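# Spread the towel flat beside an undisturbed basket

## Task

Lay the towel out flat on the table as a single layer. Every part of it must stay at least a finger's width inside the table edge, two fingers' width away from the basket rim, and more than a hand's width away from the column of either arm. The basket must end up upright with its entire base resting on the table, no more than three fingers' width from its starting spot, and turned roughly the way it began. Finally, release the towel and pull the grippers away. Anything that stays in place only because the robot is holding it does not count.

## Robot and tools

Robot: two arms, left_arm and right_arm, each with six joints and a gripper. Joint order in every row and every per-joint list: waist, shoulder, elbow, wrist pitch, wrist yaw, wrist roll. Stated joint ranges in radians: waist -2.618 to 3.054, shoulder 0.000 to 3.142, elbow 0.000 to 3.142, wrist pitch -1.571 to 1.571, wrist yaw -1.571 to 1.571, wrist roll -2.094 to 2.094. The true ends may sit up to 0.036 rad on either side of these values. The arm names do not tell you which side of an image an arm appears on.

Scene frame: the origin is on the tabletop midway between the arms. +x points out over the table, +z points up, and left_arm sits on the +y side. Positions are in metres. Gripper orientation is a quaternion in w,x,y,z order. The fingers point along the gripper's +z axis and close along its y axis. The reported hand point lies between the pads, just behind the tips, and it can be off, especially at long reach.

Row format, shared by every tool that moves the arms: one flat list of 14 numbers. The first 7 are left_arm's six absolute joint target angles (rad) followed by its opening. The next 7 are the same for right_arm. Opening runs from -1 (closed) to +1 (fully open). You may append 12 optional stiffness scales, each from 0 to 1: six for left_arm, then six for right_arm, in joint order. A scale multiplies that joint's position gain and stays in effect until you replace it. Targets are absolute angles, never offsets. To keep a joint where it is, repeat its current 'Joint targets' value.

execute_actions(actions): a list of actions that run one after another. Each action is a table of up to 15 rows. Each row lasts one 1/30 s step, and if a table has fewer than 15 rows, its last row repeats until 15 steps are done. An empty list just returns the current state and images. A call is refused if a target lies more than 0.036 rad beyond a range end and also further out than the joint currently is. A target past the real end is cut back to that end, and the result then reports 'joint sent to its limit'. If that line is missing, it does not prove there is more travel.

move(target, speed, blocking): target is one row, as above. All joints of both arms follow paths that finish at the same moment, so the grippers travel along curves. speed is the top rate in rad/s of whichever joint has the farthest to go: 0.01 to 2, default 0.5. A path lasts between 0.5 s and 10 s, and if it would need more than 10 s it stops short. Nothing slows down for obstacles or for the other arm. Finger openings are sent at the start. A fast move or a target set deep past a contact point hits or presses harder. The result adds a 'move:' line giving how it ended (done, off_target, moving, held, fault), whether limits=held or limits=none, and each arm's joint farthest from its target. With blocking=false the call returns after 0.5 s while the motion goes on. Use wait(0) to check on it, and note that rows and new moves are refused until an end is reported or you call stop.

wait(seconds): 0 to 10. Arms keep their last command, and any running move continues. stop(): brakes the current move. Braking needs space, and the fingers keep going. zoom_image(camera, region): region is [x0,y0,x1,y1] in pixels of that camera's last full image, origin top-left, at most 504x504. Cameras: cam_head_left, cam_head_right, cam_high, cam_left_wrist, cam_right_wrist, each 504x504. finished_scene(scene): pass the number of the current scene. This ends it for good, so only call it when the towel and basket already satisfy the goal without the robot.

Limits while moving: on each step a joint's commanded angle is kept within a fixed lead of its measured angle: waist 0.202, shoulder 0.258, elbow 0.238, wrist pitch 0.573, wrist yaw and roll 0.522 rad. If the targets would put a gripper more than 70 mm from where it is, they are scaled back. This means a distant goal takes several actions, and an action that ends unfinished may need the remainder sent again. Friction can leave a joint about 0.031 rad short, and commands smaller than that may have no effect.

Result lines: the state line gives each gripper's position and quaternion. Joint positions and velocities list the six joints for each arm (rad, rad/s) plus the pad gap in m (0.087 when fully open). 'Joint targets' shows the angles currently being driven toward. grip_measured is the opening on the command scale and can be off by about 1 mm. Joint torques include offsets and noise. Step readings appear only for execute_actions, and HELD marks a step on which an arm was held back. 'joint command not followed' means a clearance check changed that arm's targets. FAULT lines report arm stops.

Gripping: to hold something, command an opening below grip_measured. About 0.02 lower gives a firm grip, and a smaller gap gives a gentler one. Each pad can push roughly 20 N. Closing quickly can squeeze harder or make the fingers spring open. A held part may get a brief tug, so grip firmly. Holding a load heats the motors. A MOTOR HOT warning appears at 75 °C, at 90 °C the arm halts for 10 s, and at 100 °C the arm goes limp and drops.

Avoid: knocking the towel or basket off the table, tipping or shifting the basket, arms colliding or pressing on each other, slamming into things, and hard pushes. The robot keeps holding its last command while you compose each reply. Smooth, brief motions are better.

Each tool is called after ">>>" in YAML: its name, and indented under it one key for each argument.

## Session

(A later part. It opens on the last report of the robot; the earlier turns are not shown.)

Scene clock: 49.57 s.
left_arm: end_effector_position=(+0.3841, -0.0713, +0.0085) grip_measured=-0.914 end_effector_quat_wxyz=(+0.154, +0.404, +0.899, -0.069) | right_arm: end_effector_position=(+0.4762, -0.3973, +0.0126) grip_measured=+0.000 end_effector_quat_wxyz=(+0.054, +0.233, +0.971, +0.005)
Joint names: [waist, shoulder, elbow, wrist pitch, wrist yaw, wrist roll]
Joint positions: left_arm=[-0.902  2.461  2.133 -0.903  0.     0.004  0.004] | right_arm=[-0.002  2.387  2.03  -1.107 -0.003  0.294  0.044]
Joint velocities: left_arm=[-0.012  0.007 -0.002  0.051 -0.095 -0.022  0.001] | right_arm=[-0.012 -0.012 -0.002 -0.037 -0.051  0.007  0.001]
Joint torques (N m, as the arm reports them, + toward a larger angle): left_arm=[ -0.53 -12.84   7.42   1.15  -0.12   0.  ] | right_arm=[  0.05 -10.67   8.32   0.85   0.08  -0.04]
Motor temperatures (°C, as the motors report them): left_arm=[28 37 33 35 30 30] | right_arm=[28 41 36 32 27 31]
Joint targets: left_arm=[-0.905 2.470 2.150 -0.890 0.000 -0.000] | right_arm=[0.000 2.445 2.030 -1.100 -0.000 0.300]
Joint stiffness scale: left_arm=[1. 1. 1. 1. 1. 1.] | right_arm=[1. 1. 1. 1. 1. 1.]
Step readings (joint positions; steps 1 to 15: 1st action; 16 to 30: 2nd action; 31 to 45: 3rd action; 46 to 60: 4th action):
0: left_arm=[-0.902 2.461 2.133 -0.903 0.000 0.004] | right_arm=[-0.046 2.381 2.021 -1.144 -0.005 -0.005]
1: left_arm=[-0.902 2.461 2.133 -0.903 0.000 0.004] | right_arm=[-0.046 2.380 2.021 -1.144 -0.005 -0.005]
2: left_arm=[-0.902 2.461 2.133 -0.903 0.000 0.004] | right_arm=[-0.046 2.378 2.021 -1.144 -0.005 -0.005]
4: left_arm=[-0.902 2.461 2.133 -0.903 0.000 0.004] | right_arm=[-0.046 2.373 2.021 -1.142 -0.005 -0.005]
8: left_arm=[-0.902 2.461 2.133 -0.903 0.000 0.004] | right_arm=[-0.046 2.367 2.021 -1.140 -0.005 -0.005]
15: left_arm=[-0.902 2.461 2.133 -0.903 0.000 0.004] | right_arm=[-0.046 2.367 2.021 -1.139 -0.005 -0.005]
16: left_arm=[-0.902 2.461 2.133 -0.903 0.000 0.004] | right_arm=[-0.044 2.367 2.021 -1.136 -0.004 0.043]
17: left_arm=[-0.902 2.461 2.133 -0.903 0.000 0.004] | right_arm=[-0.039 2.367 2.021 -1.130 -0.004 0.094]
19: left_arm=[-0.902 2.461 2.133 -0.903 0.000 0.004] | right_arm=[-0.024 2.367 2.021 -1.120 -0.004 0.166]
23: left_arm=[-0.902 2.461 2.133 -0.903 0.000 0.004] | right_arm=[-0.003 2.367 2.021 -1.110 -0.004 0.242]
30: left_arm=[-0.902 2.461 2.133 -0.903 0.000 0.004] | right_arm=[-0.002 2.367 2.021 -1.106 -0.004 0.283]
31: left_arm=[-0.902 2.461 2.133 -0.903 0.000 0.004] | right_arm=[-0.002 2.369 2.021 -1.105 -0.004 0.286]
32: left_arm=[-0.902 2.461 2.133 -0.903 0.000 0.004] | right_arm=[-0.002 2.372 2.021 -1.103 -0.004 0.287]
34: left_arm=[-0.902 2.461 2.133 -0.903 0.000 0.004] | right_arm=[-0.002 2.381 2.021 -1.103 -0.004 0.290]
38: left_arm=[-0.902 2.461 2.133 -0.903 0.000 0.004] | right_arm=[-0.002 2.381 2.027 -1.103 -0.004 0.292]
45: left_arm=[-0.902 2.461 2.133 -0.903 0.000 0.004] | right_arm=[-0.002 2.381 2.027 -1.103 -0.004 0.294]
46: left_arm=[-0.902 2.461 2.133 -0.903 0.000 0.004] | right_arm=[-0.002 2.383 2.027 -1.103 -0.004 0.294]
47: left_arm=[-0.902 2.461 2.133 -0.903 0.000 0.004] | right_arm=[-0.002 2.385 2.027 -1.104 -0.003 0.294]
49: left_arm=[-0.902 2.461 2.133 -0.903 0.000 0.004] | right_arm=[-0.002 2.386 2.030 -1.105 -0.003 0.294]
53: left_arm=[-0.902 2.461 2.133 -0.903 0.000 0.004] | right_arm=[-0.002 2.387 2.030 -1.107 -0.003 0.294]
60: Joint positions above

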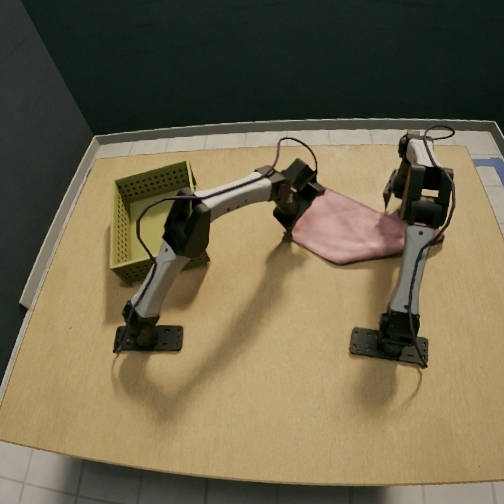

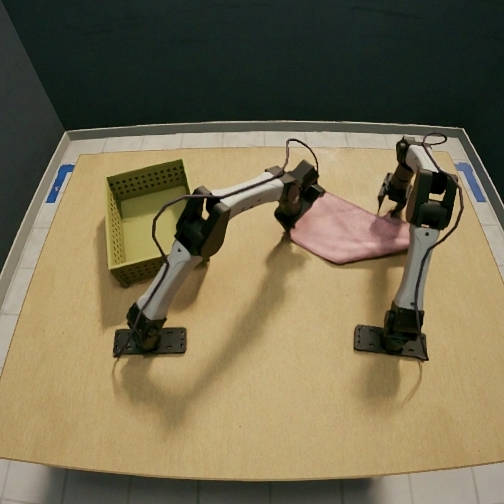

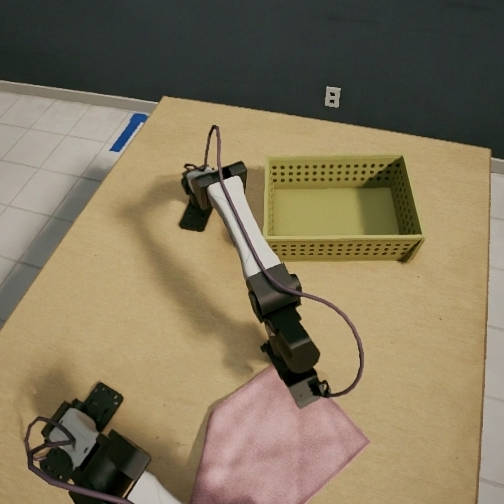

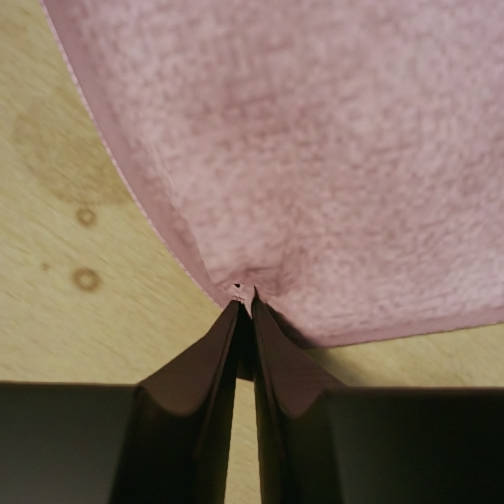

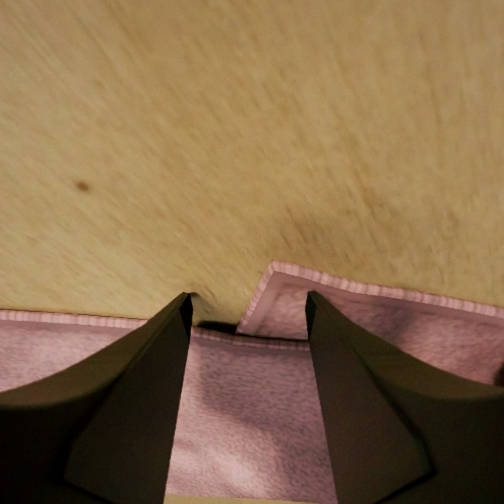

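Close while drifting the waist right so the left finger scoops the edge.

>>> execute_actions:
  actions:
    - [[-0.905,2.47,2.15,-0.89,0,0,-1,-0.03,2.445,2.03,-1.11,0,0.3,-0.4]]
    - [[-0.905,2.47,2.15,-0.89,0,0,-1,-0.05,2.445,2.03,-1.12,0,0.3,-0.8]]
    - [[-0.905,2.47,2.15,-0.89,0,0,-1,-0.055,2.445,2.03,-1.12,0,0.3,-1]]

Scene clock: 51.53 s.
left_arm: end_effector_position=(+0.3841, -0.0713, +0.0085) grip_measured=-0.914 end_effector_quat_wxyz=(+0.154, +0.404, +0.899, -0.069) | right_arm: end_effector_position=(+0.4703, -0.4123, +0.0123) grip_measured=-0.993 end_effector_quat_wxyz=(+0.046, +0.256, +0.966, +0.008)
Joint names: [waist, shoulder, elbow, wrist pitch, wrist yaw, wrist roll]
Joint positions: left_arm=[-0.902  2.461  2.133 -0.903  0.     0.004  0.004] | right_arm=[-0.042  2.389  2.03  -1.119 -0.013  0.301  0.   ]
Joint velocities: left_arm=[ 0.022 -0.012 -0.002  0.066 -0.007 -0.066 -0.001] | right_arm=[ 0.007 -0.012 -0.002 -0.037 -0.037 -0.037  0.001]
Joint torques (N m, as the arm reports them, + toward a larger angle): left_arm=[ -0.51 -12.74   7.4    1.15  -0.11  -0.01] | right_arm=[ -1.14 -10.79   8.28   0.73   0.18  -0.11]
Motor temperatures (°C, as the motors report them): left_arm=[28 38 33 35 30 30] | right_arm=[28 41 36 32 27 31]
Joint targets: left_arm=[-0.905 2.470 2.150 -0.890 -0.000 -0.000] | right_arm=[-0.055 2.445 2.030 -1.120 -0.000 0.300]
Joint stiffness scale: left_arm=[1. 1. 1. 1. 1. 1.] | right_arm=[1. 1. 1. 1. 1. 1.]
Step readings (joint positions; steps 1 to 15: 1st action; 16 to 30: 2nd action; 31 to 45: 3rd action):
0: left_arm=[-0.902 2.461 2.133 -0.903 0.000 0.004] | right_arm=[-0.002 2.387 2.030 -1.107 -0.003 0.294]
1: left_arm=[-0.902 2.461 2.133 -0.903 0.000 0.004] | right_arm=[-0.003 2.387 2.030 -1.108 -0.001 0.294]
2: left_arm=[-0.902 2.461 2.133 -0.903 0.000 0.004] | right_arm=[-0.006 2.387 2.030 -1.110 0.001 0.294]
4: left_arm=[-0.902 2.461 2.133 -0.903 0.000 0.004] | right_arm=[-0.015 2.387 2.030 -1.111 -0.001 0.295]
8: left_arm=[-0.902 2.461 2.133 -0.903 0.000 0.004] | right_arm=[-0.018 2.387 2.030 -1.111 -0.005 0.298]
15: left_arm=[-0.902 2.461 2.133 -0.903 0.000 0.004] | right_arm=[-0.018 2.387 2.030 -1.111 -0.005 0.298]
16: left_arm=[-0.902 2.461 2.133 -0.903 0.000 0.004] | right_arm=[-0.020 2.387 2.030 -1.112 -0.004 0.298]
17: left_arm=[-0.902 2.461 2.133 -0.903 0.000 0.004] | right_arm=[-0.023 2.388 2.030 -1.114 -0.004 0.298]
19: left_arm=[-0.902 2.461 2.133 -0.903 0.000 0.004] | right_arm=[-0.032 2.389 2.030 -1.116 -0.009 0.300]
23: left_arm=[-0.902 2.461 2.133 -0.903 0.000 0.004] | right_arm=[-0.036 2.389 2.030 -1.117 -0.014 0.301]
30: left_arm=[-0.902 2.461 2.133 -0.903 0.000 0.004] | right_arm=[-0.036 2.389 2.030 -1.117 -0.014 0.301]
31: left_arm=[-0.902 2.461 2.133 -0.903 0.000 0.004] | right_arm=[-0.036 2.389 2.030 -1.117 -0.013 0.301]
32: left_arm=[-0.902 2.461 2.133 -0.903 0.000 0.004] | right_arm=[-0.038 2.389 2.030 -1.119 -0.011 0.301]
34: left_arm=[-0.902 2.461 2.133 -0.903 0.000 0.004] | right_arm=[-0.041 2.389 2.030 -1.119 -0.011 0.301]
38: left_arm=[-0.902 2.461 2.133 -0.903 0.000 0.004] | right_arm=[-0.042 2.389 2.030 -1.119 -0.013 0.301]
45: Joint positions above

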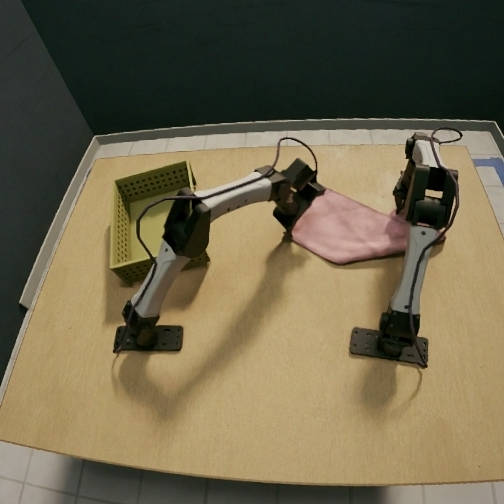

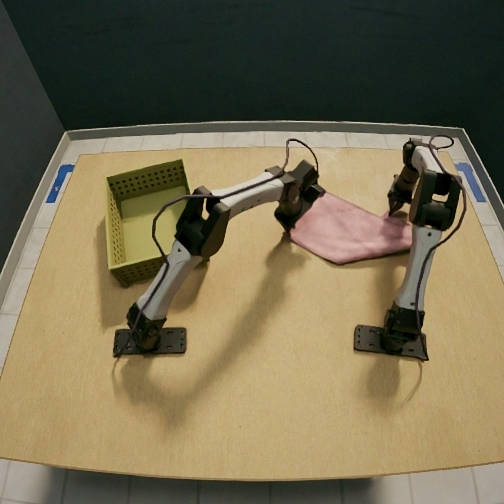

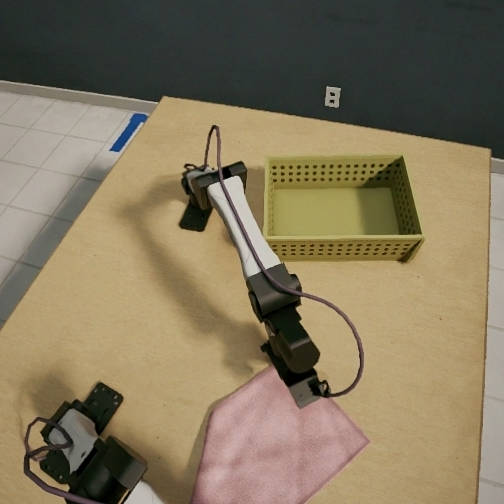

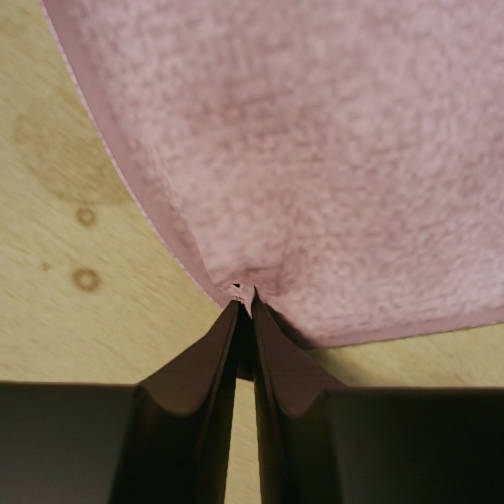

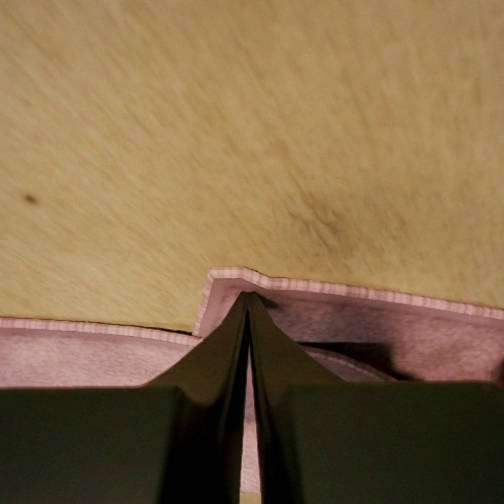

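>>> execute_actions:
  actions:
    - [[-0.905,2.47,2.15,-0.89,0,0,-1,-0.05,2.45,2.03,-1.0,0,0.3,-1]]
    - [[-0.905,2.47,2.15,-0.89,0,0,-1,-0.05,2.46,2.04,-0.92,0,0.3,-1]]
    - [[-0.905,2.47,2.15,-0.89,0,0,-1,-0.05,2.37,2.04,-1.0,0,0.3,0]]
    - [[-0.905,2.47,2.15,-0.89,0,0,-1,-0.05,2.37,2.04,-1.02,0,0.1,0.2]]

Scene clock: 54.17 s.
left_arm: end_effector_position=(+0.3841, -0.0713, +0.0085) grip_measured=-0.914 end_effector_quat_wxyz=(+0.154, +0.404, +0.899, -0.069) | right_arm: end_effector_position=(+0.5000, -0.4276, +0.0219) grip_measured=+0.200 end_effector_quat_wxyz=(+0.118, +0.163, +0.980, -0.002)
Joint names: [waist, shoulder, elbow, wrist pitch, wrist yaw, wrist roll]
Joint positions: left_arm=[-0.902  2.461  2.133 -0.903  0.     0.004  0.004] | right_arm=[-0.042  2.373  2.041 -1.004 -0.009  0.113  0.052]
Joint velocities: left_arm=[-0.012 -0.002  0.002 -0.051  0.022  0.037 -0.001] | right_arm=[-0.007  0.007  0.002 -0.037 -0.007 -0.051  0.001]
Joint torques (N m, as the arm reports them, + toward a larger angle): left_arm=[ -0.47 -12.81   7.42   1.17  -0.11   0.01] | right_arm=[ -0.72 -15.82   8.54   0.87   0.11  -0.15]
Motor temperatures (°C, as the motors report them): left_arm=[28 39 33 35 30 30] | right_arm=[28 42 36 32 27 31]
Joint targets: left_arm=[-0.905 2.470 2.150 -0.890 0.000 -0.000] | right_arm=[-0.050 2.370 2.040 -1.020 0.000 0.100]
Joint stiffness scale: left_arm=[1. 1. 1. 1. 1. 1.] | right_arm=[1. 1. 1. 1. 1. 1.]
Step readings (joint positions; steps 1 to 15: 1st action; 16 to 30: 2nd action; 31 to 45: 3rd action; 46 to 60: 4th action):
0: left_arm=[-0.902 2.461 2.133 -0.903 0.000 0.004] | right_arm=[-0.042 2.389 2.030 -1.119 -0.013 0.301]
1: left_arm=[-0.902 2.461 2.133 -0.903 0.000 0.004] | right_arm=[-0.042 2.389 2.030 -1.112 -0.013 0.301]
2: left_arm=[-0.902 2.461 2.133 -0.903 0.000 0.004] | right_arm=[-0.042 2.389 2.030 -1.104 -0.013 0.301]
4: left_arm=[-0.902 2.461 2.133 -0.903 0.000 0.004] | right_arm=[-0.042 2.389 2.030 -1.095 -0.013 0.301]
8: left_arm=[-0.902 2.461 2.133 -0.903 0.000 0.004] | right_arm=[-0.042 2.389 2.030 -1.091 -0.013 0.301]
15: left_arm=[-0.902 2.461 2.133 -0.903 0.000 0.004] | right_arm=[-0.042 2.389 2.030 -1.091 -0.013 0.301]
16: left_arm=[-0.902 2.461 2.133 -0.903 0.000 0.004] | right_arm=[-0.042 2.389 2.030 -1.085 -0.013 0.301]
17: left_arm=[-0.902 2.461 2.133 -0.903 0.000 0.004] | right_arm=[-0.042 2.389 2.032 -1.075 -0.013 0.301]
19: left_arm=[-0.902 2.461 2.133 -0.903 0.000 0.004] | right_arm=[-0.042 2.391 2.037 -1.042 -0.013 0.301]
23: left_arm=[-0.902 2.461 2.133 -0.903 0.000 0.004] | right_arm=[-0.042 2.393 2.041 -1.003 -0.013 0.301]
30: left_arm=[-0.902 2.461 2.133 -0.903 0.000 0.004] | right_arm=[-0.042 2.393 2.041 -0.980 -0.013 0.301]
31: left_arm=[-0.902 2.461 2.133 -0.903 0.000 0.004] | right_arm=[-0.042 2.389 2.041 -0.983 -0.014 0.302]
32: left_arm=[-0.902 2.461 2.133 -0.903 0.000 0.004] | right_arm=[-0.042 2.385 2.041 -0.984 -0.014 0.302]
34: left_arm=[-0.902 2.461 2.133 -0.903 0.000 0.004] | right_arm=[-0.042 2.377 2.041 -0.984 -0.012 0.302]
38: left_arm=[-0.902 2.461 2.133 -0.903 0.000 0.004] | right_arm=[-0.042 2.373 2.041 -0.984 -0.010 0.302]
45: left_arm=[-0.902 2.461 2.133 -0.903 0.000 0.004] | right_arm=[-0.042 2.373 2.041 -0.985 -0.009 0.302]
46: left_arm=[-0.902 2.461 2.133 -0.903 0.000 0.004] | right_arm=[-0.042 2.373 2.041 -0.987 -0.009 0.271]
47: left_arm=[-0.902 2.461 2.133 -0.903 0.000 0.004] | right_arm=[-0.042 2.373 2.041 -0.991 -0.009 0.237]
49: left_arm=[-0.902 2.461 2.133 -0.903 0.000 0.004] | right_arm=[-0.042 2.373 2.041 -0.996 -0.009 0.189]
53: left_arm=[-0.902 2.461 2.133 -0.903 0.000 0.004] | right_arm=[-0.042 2.373 2.041 -1.001 -0.009 0.140]
60: Joint positions above

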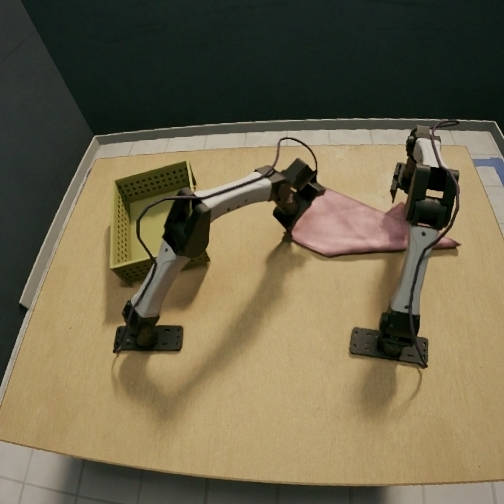

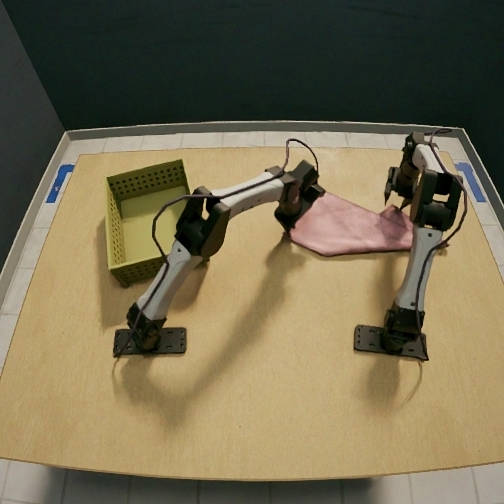

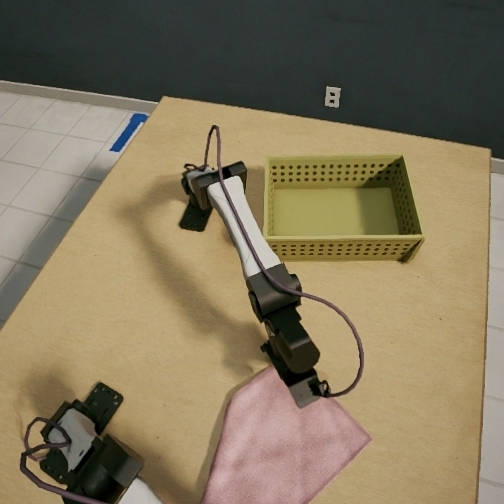

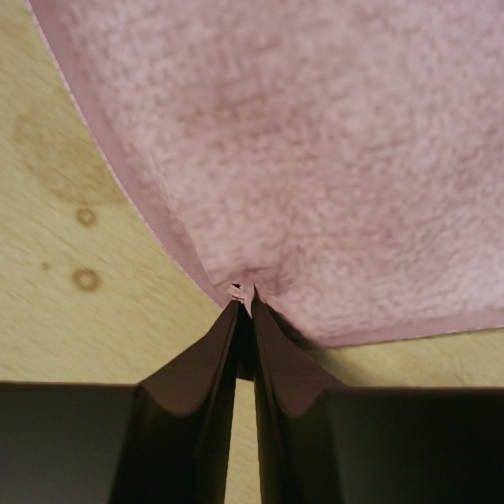

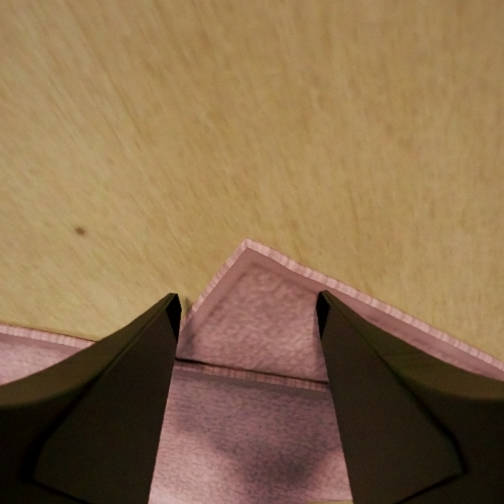

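>>> execute_actions:
  actions:
    - [[-0.905,2.47,2.15,-0.89,0,0,-1,-0.06,2.39,2.04,-0.99,0,0.0,0.3]]
    - [[-0.905,2.47,2.15,-0.89,0,0,-1,-0.06,2.455,2.03,-0.99,0,0,0.3]]
    - [[-0.905,2.47,2.15,-0.89,0,0,-1,-0.06,2.455,2.03,-0.99,0,0,-0.4]]
    - [[-0.905,2.47,2.15,-0.89,0,0,-1,-0.06,2.455,2.03,-0.99,0,0,-1]]
    - [[-0.905,2.47,2.15,-0.89,0,0,-1,-0.06,2.42,2.03,-0.99,0,0,-1]]

Scene clock: 57.20 s.
left_arm: end_effector_position=(+0.3841, -0.0713, +0.0085) grip_measured=-0.914 end_effector_quat_wxyz=(+0.154, +0.404, +0.899, -0.069) | right_arm: end_effector_position=(+0.5000, -0.4428, +0.0107) grip_measured=-0.926 end_effector_quat_wxyz=(+0.115, +0.116, +0.986, -0.017)
Joint names: [waist, shoulder, elbow, wrist pitch, wrist yaw, wrist roll]
Joint positions: left_arm=[-0.902  2.461  2.133 -0.903  0.     0.004  0.004] | right_arm=[-0.057  2.4    2.046 -0.984  0.008  0.001  0.003]
Joint velocities: left_arm=[-0.012 -0.002 -0.002 -0.037 -0.022 -0.066 -0.001] | right_arm=[ 0.012  0.007  0.012 -0.007 -0.037  0.022 -0.001]
Joint torques (N m, as the arm reports them, + toward a larger angle): left_arm=[ -0.56 -12.81   7.39   1.18  -0.13   0.  ] | right_arm=[ -0.33 -14.16   7.2    0.99  -0.04  -0.1 ]
Motor temperatures (°C, as the motors report them): left_arm=[28 40 34 35 30 30] | right_arm=[28 43 36 32 27 31]
Joint targets: left_arm=[-0.905 2.470 2.150 -0.890 0.000 0.000] | right_arm=[-0.060 2.420 2.030 -0.990 -0.000 0.000]
Joint stiffness scale: left_arm=[1. 1. 1. 1. 1. 1.] | right_arm=[1. 1. 1. 1. 1. 1.]
Step readings (joint positions; steps 1 to 15: 1st action; 16 to 30: 2nd action; 31 to 45: 3rd action; 46 to 60: 4th action; 61 to 75: 5th action):
0: left_arm=[-0.902 2.461 2.133 -0.903 0.000 0.004] | right_arm=[-0.042 2.373 2.041 -1.004 -0.009 0.106]
1: left_arm=[-0.902 2.461 2.133 -0.903 0.000 0.004] | right_arm=[-0.043 2.373 2.041 -1.004 -0.009 0.090]
2: left_arm=[-0.902 2.461 2.133 -0.903 0.000 0.004] | right_arm=[-0.043 2.373 2.041 -1.002 -0.009 0.073]
4: left_arm=[-0.902 2.461 2.133 -0.903 0.000 0.004] | right_arm=[-0.046 2.373 2.041 -0.998 -0.009 0.048]
8: left_arm=[-0.902 2.461 2.133 -0.903 0.000 0.004] | right_arm=[-0.049 2.373 2.041 -0.995 -0.009 0.023]
15: left_arm=[-0.902 2.461 2.133 -0.903 0.000 0.004] | right_arm=[-0.049 2.373 2.041 -0.993 -0.009 0.009]
16: left_arm=[-0.902 2.461 2.133 -0.903 0.000 0.004] | right_arm=[-0.049 2.377 2.041 -0.992 -0.009 0.009]
17: left_arm=[-0.902 2.461 2.133 -0.903 0.000 0.004] | right_arm=[-0.049 2.383 2.041 -0.988 -0.009 0.008]
19: left_arm=[-0.902 2.461 2.133 -0.903 0.000 0.004] | right_arm=[-0.049 2.400 2.044 -0.988 -0.007 0.006]
23: left_arm=[-0.902 2.461 2.133 -0.903 0.000 0.004] | right_arm=[-0.050 2.400 2.046 -0.984 -0.007 0.006]
30: left_arm=[-0.902 2.461 2.133 -0.903 0.000 0.004] | right_arm=[-0.050 2.400 2.046 -0.984 -0.007 0.006]
31: left_arm=[-0.902 2.461 2.133 -0.903 0.000 0.004] | right_arm=[-0.050 2.400 2.046 -0.984 0.001 0.002]
32: left_arm=[-0.902 2.461 2.133 -0.903 0.000 0.004] | right_arm=[-0.053 2.400 2.046 -0.984 0.008 0.001]
34: left_arm=[-0.902 2.461 2.133 -0.903 0.000 0.004] | right_arm=[-0.057 2.400 2.046 -0.984 0.008 0.001]
38: left_arm=[-0.902 2.461 2.133 -0.903 0.000 0.004] | right_arm=[-0.057 2.400 2.046 -0.984 0.008 0.001]
45: left_arm=[-0.902 2.461 2.133 -0.903 0.000 0.004] | right_arm=[-0.057 2.400 2.046 -0.984 0.008 0.001]
46: left_arm=[-0.902 2.461 2.133 -0.903 0.000 0.004] | right_arm=[-0.057 2.400 2.046 -0.984 0.008 0.001]
47: left_arm=[-0.902 2.461 2.133 -0.903 0.000 0.004] | right_arm=[-0.057 2.400 2.046 -0.984 0.008 0.001]
49: left_arm=[-0.902 2.461 2.133 -0.903 0.000 0.004] | right_arm=[-0.057 2.400 2.046 -0.984 0.008 0.001]
53: left_arm=[-0.902 2.461 2.133 -0.903 0.000 0.004] | right_arm=[-0.057 2.400 2.046 -0.984 0.008 0.001]
60: left_arm=[-0.902 2.461 2.133 -0.903 0.000 0.004] | right_arm=[-0.057 2.400 2.046 -0.984 0.008 0.001]
61: left_arm=[-0.902 2.461 2.133 -0.903 0.000 0.004] | right_arm=[-0.057 2.400 2.046 -0.984 0.008 0.001]
62: left_arm=[-0.902 2.461 2.133 -0.903 0.000 0.004] | right_arm=[-0.057 2.400 2.046 -0.984 0.008 0.001]
64: left_arm=[-0.902 2.461 2.133 -0.903 0.000 0.004] | right_arm=[-0.057 2.400 2.046 -0.984 0.008 0.001]
68: left_arm=[-0.902 2.461 2.133 -0.903 0.000 0.004] | right_arm=[-0.057 2.400 2.046 -0.984 0.008 0.001]
75: Joint positions above

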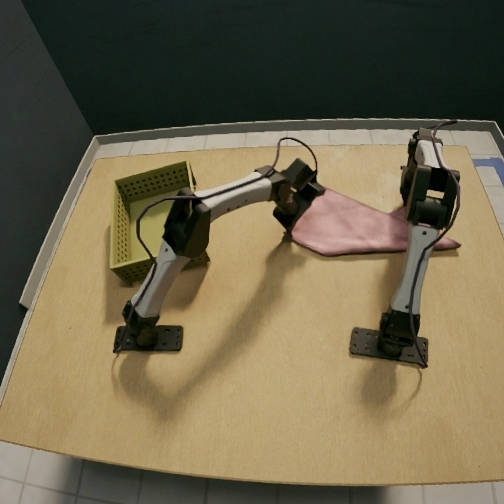

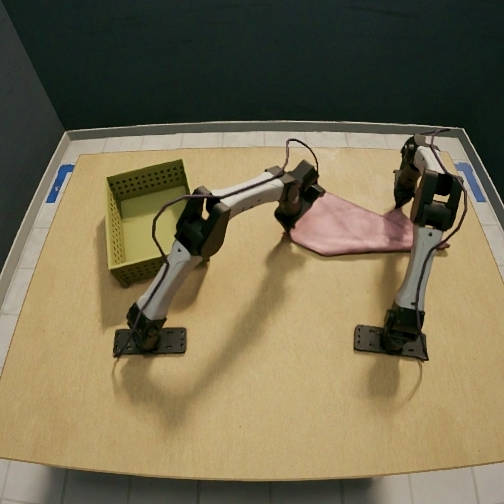

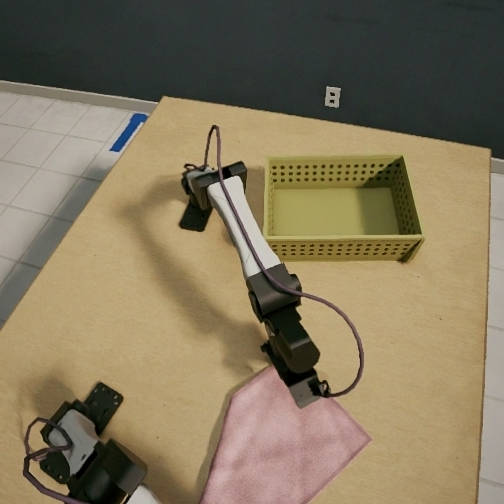

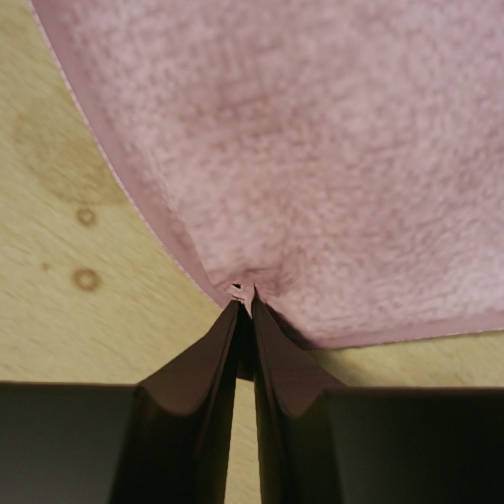

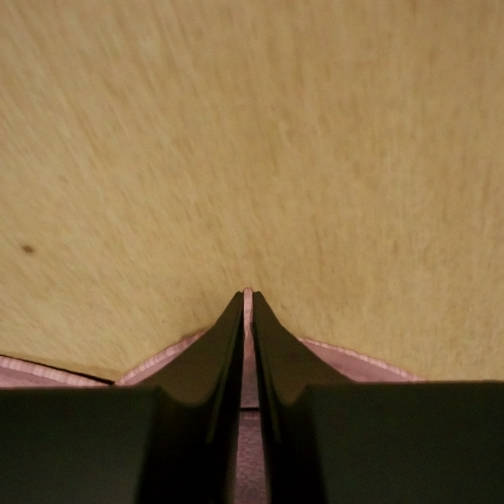

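>>> move:
  target: [-0.82,1.87,2.15,-1.0,0,0,-1,-0.06,1.8,2.15,-1.25,0,0,-1]
  speed: 0.3

Scene clock: 60.43 s.
left_arm: end_effector_position=(+0.3816, -0.0166, +0.2823) grip_measured=-0.914 end_effector_quat_wxyz=(+0.371, +0.345, +0.849, -0.149) | right_arm: end_effector_position=(+0.4348, -0.4269, +0.2883) grip_measured=-0.926 end_effector_quat_wxyz=(+0.330, +0.111, +0.937, -0.041)
Joint names: [waist, shoulder, elbow, wrist pitch, wrist yaw, wrist roll]
Joint positions: left_arm=[-0.83   1.886  2.133 -0.996  0.     0.004  0.004] | right_arm=[-0.057  1.802  2.142 -1.234  0.005  0.001  0.003]
Joint velocities: left_arm=[ 0.012 -0.012  0.002  0.022  0.095 -0.007  0.001] | right_arm=[-0.007 -0.007 -0.022  0.022 -0.051  0.095  0.001]
Joint torques (N m, as the arm reports them, + toward a larger angle): left_arm=[  0.51 -10.43   7.05   1.59  -0.11   0.  ] | right_arm=[-0.33 -9.95  8.8   1.74 -0.01 -0.11]
Motor temperatures (°C, as the motors report them): left_arm=[28 41 34 35 30 30] | right_arm=[28 43 37 32 27 31]
Joint targets: left_arm=[-0.820 1.870 2.150 -1.000 -0.000 -0.000] | right_arm=[-0.060 1.800 2.150 -1.250 -0.000 -0.000]
Joint stiffness scale: left_arm=[1. 1. 1. 1. 1. 1.] | right_arm=[1. 1. 1. 1. 1. 1.]
move: done; limits=none; left_arm: farthest joint: the elbow, 0.017 radians from its target (0.017 radians at the start); right_arm: farthest joint: the wrist pitch, 0.016 radians from its target (0.266 radians at the start)

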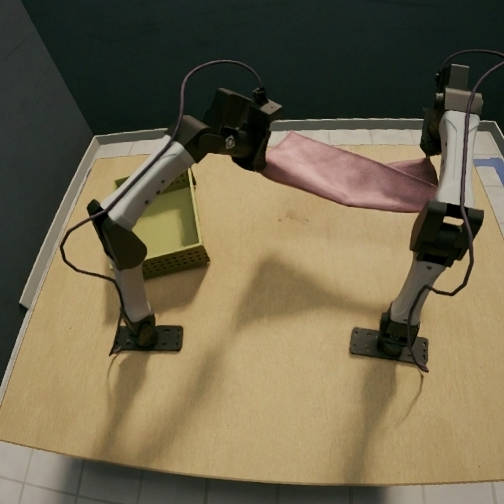

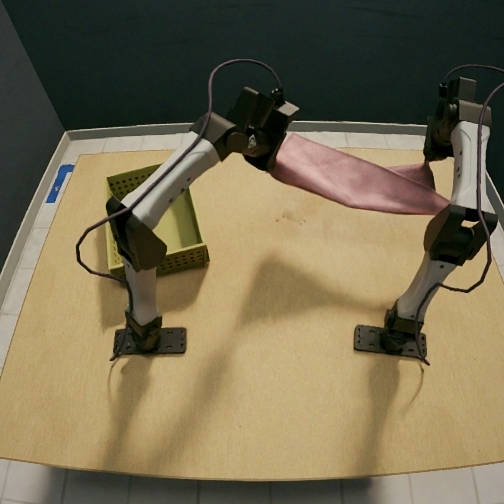

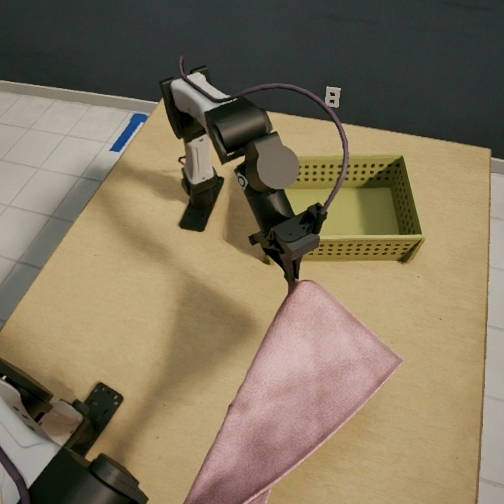

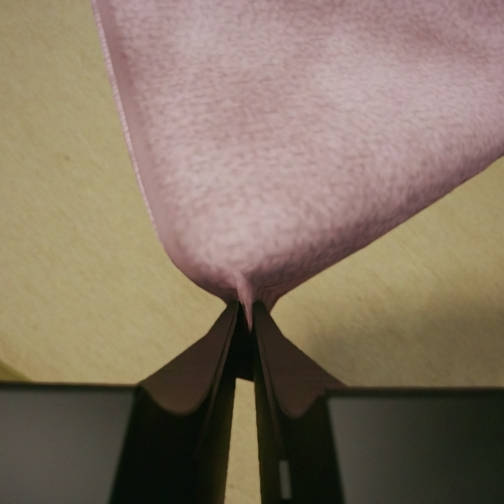

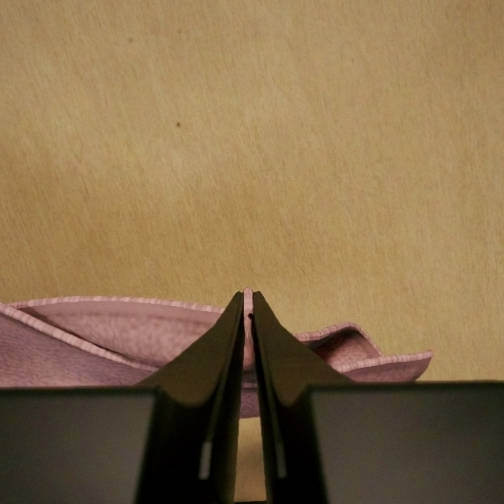

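>>> move:
  target: [-0.80,1.87,2.15,-1.0,0,1.0,-1,-0.11,1.8,2.15,-1.25,0,0.4,-1]
  speed: 0.6

Scene clock: 63.63 s.
left_arm: end_effector_position=(+0.4206, +0.0063, +0.2961) grip_measured=-0.914 end_effector_quat_wxyz=(+0.397, +0.701, +0.590, +0.048) | right_arm: end_effector_position=(+0.4373, -0.4274, +0.2901) grip_measured=-0.926 end_effector_quat_wxyz=(+0.331, +0.309, +0.891, +0.019)
Joint names: [waist, shoulder, elbow, wrist pitch, wrist yaw, wrist roll]
Joint positions: left_arm=[-0.812  1.886  2.133 -0.996  0.     0.992  0.004] | right_arm=[-0.096  1.802  2.142 -1.235  0.004  0.395  0.003]
Joint velocities: left_arm=[-0.002 -0.007 -0.012 -0.007  0.022  0.051  0.002] | right_arm=[-0.002  0.002 -0.007  0.022 -0.051 -0.081  0.001]
Joint torques (N m, as the arm reports them, + toward a larger angle): left_arm=[  0.67 -10.31   7.19   1.6   -0.07   0.06] | right_arm=[-1.24 -9.92  8.81  1.75  0.02 -0.06]
Motor temperatures (°C, as the motors report them): left_arm=[28 41 34 35 30 30] | right_arm=[28 43 37 33 27 31]
Joint targets: left_arm=[-0.800 1.870 2.150 -1.000 -0.000 1.000] | right_arm=[-0.110 1.800 2.150 -1.250 0.000 0.400]
Joint stiffness scale: left_arm=[1. 1. 1. 1. 1. 1.] | right_arm=[1. 1. 1. 1. 1. 1.]
move: done; limits=none; left_arm: farthest joint: the elbow, 0.017 radians from its target (0.017 radians at the start); right_arm: farthest joint: the wrist pitch, 0.015 radians from its target (0.015 radians at the start)

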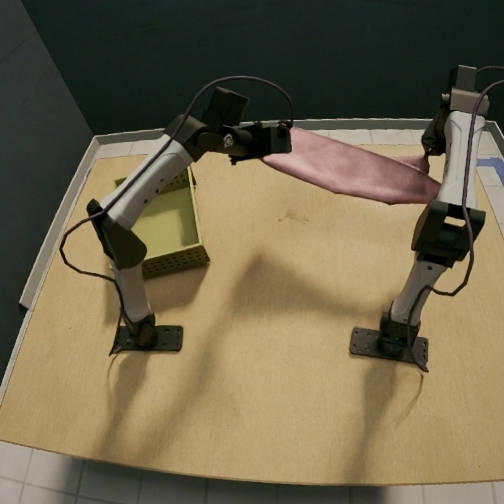

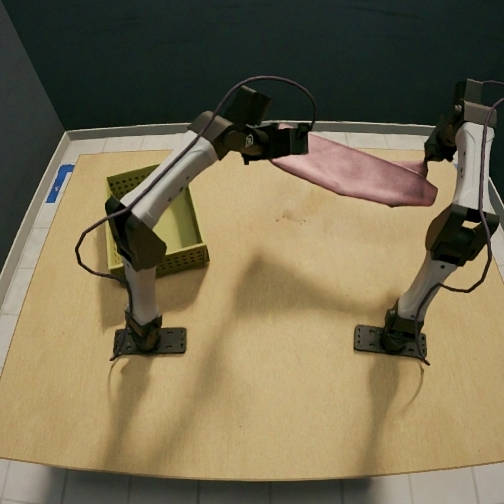

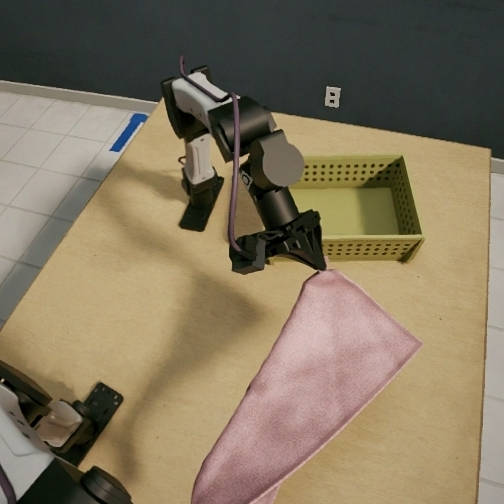

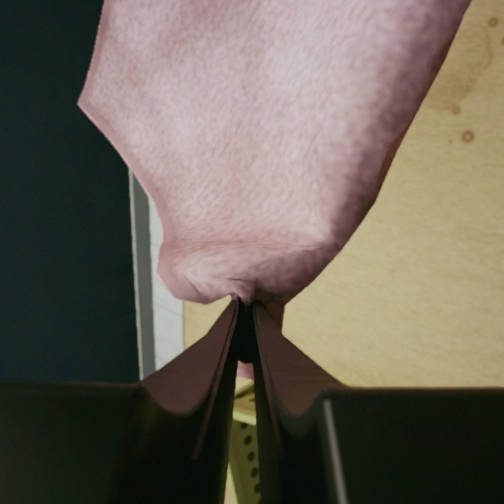

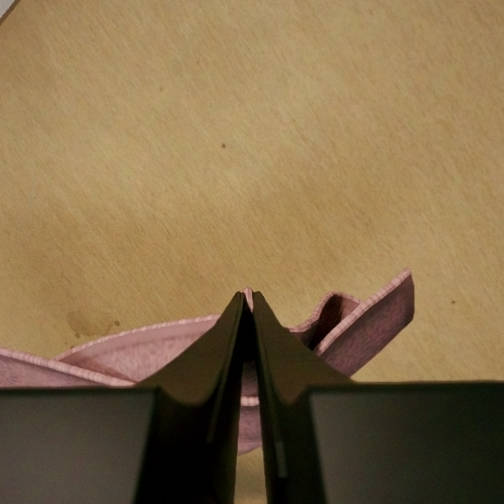

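>>> move:
  target: [-0.80,1.87,2.15,-1.0,0,0.3,-1,-0.4,1.6,2.15,-1.25,0,0.4,0]
  speed: 0.6

Scene clock: 66.00 s.
left_arm: end_effector_position=(+0.3962, -0.0013, +0.2829) grip_measured=-0.914 end_effector_quat_wxyz=(+0.387, +0.463, +0.792, -0.087) | right_arm: end_effector_position=(+0.3568, -0.5189, +0.3633) grip_measured=+0.000 end_effector_quat_wxyz=(+0.420, +0.420, +0.804, -0.038)
Joint names: [waist, shoulder, elbow, wrist pitch, wrist yaw, wrist roll]
Joint positions: left_arm=[-0.812  1.886  2.133 -1.001  0.     0.309  0.004] | right_arm=[-0.39   1.608  2.142 -1.235  0.004  0.395  0.044]
Joint velocities: left_arm=[-0.012  0.007 -0.002  0.037 -0.037 -0.066  0.   ] | right_arm=[-0.012 -0.002 -0.007 -0.007 -0.051 -0.066  0.001]
Joint torques (N m, as the arm reports them, + toward a larger angle): left_arm=[  0.74 -10.37   7.23   1.67  -0.11  -0.03] | right_arm=[-0.92 -7.82  8.06  2.02  0.01 -0.08]
Motor temperatures (°C, as the motors report them): left_arm=[28 41 34 36 30 30] | right_arm=[28 43 37 33 27 31]
Joint targets: left_arm=[-0.800 1.870 2.150 -1.000 0.000 0.300] | right_arm=[-0.400 1.600 2.150 -1.250 -0.000 0.400]
Joint stiffness scale: left_arm=[1. 1. 1. 1. 1. 1.] | right_arm=[1. 1. 1. 1. 1. 1.]
move: done; limits=none; left_arm: farthest joint: the elbow, 0.017 radians from its target (0.017 radians at the start); right_arm: farthest joint: the wrist pitch, 0.015 radians from its target (0.015 radians at the start)

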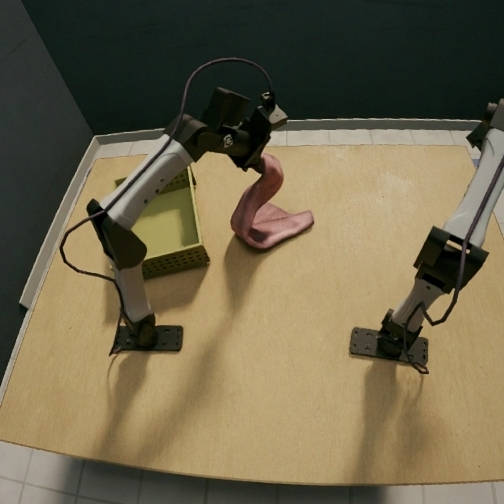

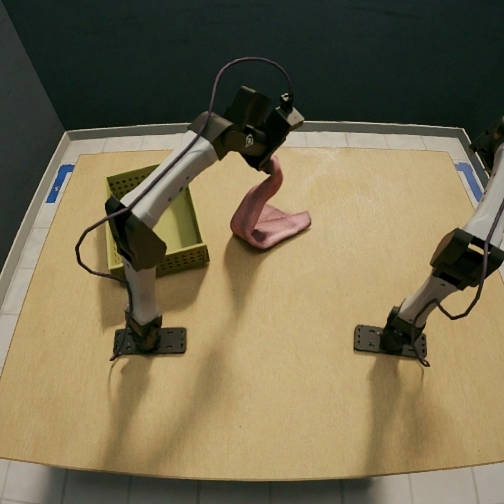

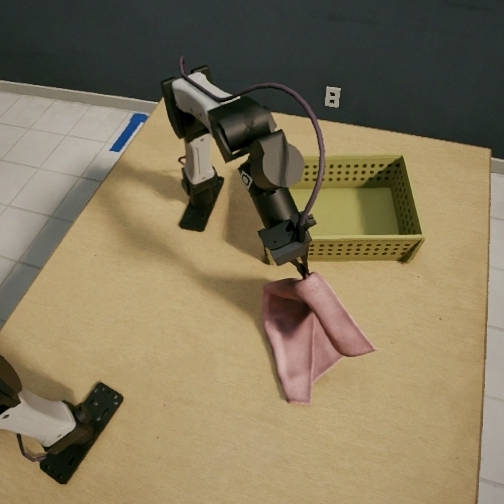

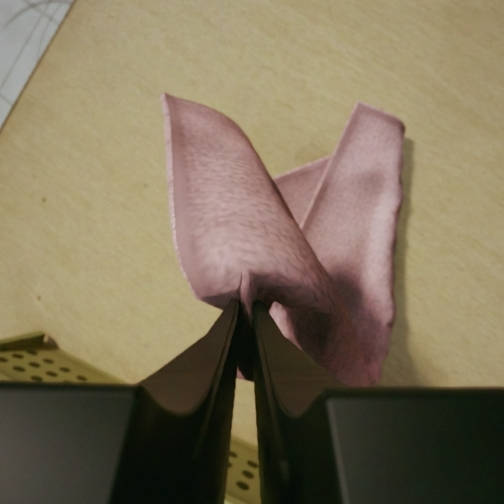

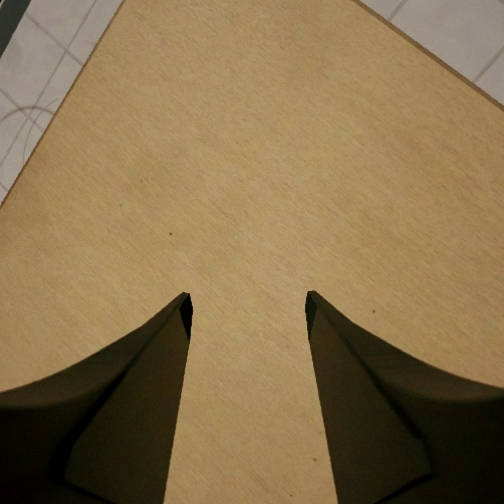

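>>> move:
  target: [-0.95,1.87,2.72,-0.82,0,0,-1,-0.4,1.6,2.15,-1.25,0,0,0]
  speed: 0.4

Scene clock: 68.50 s.
left_arm: end_effector_position=(+0.3392, -0.0485, +0.5326) grip_measured=-0.914 end_effector_quat_wxyz=(+0.628, +0.310, +0.651, -0.293) | right_arm: end_effector_position=(+0.3468, -0.5312, +0.3611) grip_measured=+0.000 end_effector_quat_wxyz=(+0.405, +0.256, +0.870, -0.118)
Joint names: [waist, shoulder, elbow, wrist pitch, wrist yaw, wrist roll]
Joint positions: left_arm=[-0.941  1.886  2.701 -0.855  0.     0.008  0.004] | right_arm=[-0.39   1.608  2.142 -1.234  0.004  0.006  0.044]
Joint velocities: left_arm=[-0.007  0.007 -0.017 -0.051 -0.037 -0.037 -0.   ] | right_arm=[-0.002  0.007  0.002  0.007 -0.022  0.022  0.   ]
Joint torques (N m, as the arm reports them, + toward a larger angle): left_arm=[-1.06 -8.32  5.43  2.15 -0.11 -0.08] | right_arm=[-0.91 -7.78  8.11  2.02  0.   -0.16]
Motor temperatures (°C, as the motors report them): left_arm=[28 41 34 36 30 30] | right_arm=[28 43 37 34 27 31]
Joint targets: left_arm=[-0.950 1.870 2.720 -0.820 -0.000 -0.000] | right_arm=[-0.400 1.600 2.150 -1.250 0.000 -0.000]
Joint stiffness scale: left_arm=[1. 1. 1. 1. 1. 1.] | right_arm=[1. 1. 1. 1. 1. 1.]
move: off_target (left_arm); limits=none; left_arm: farthest joint: the wrist pitch, 0.035 radians from its target (0.181 radians at the start); right_arm: farthest joint: the wrist pitch, 0.016 radians from its target (0.015 radians at the start)

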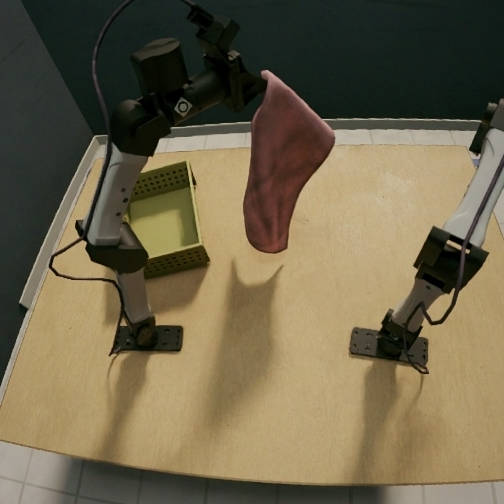

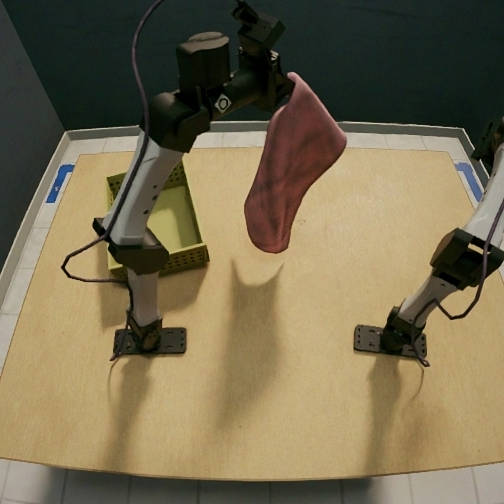

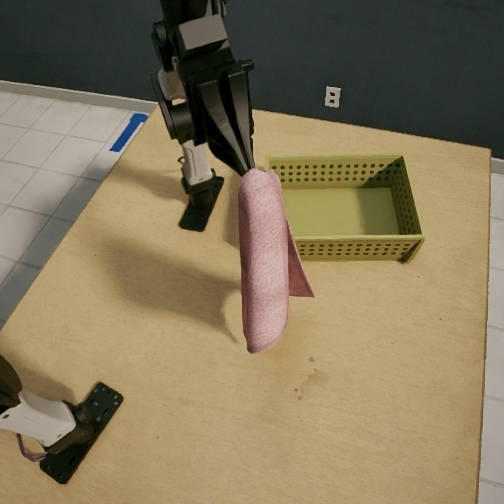

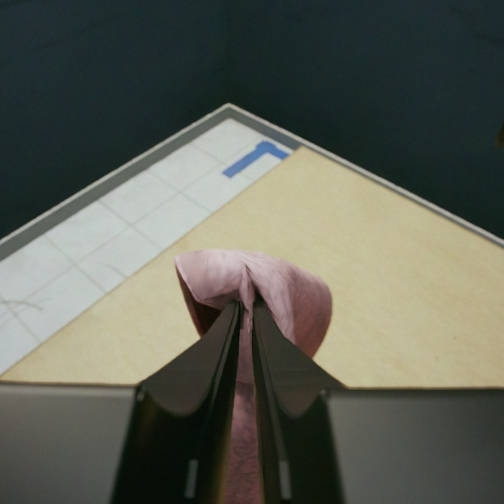

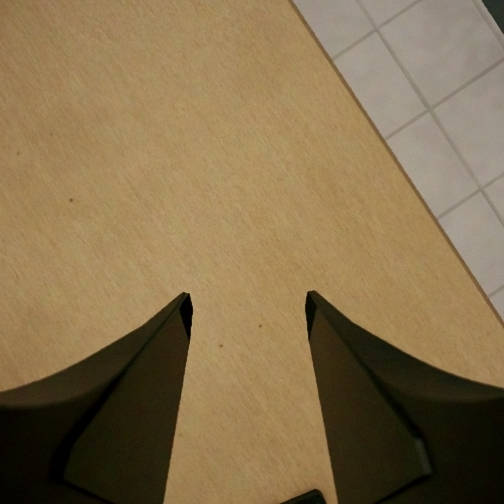

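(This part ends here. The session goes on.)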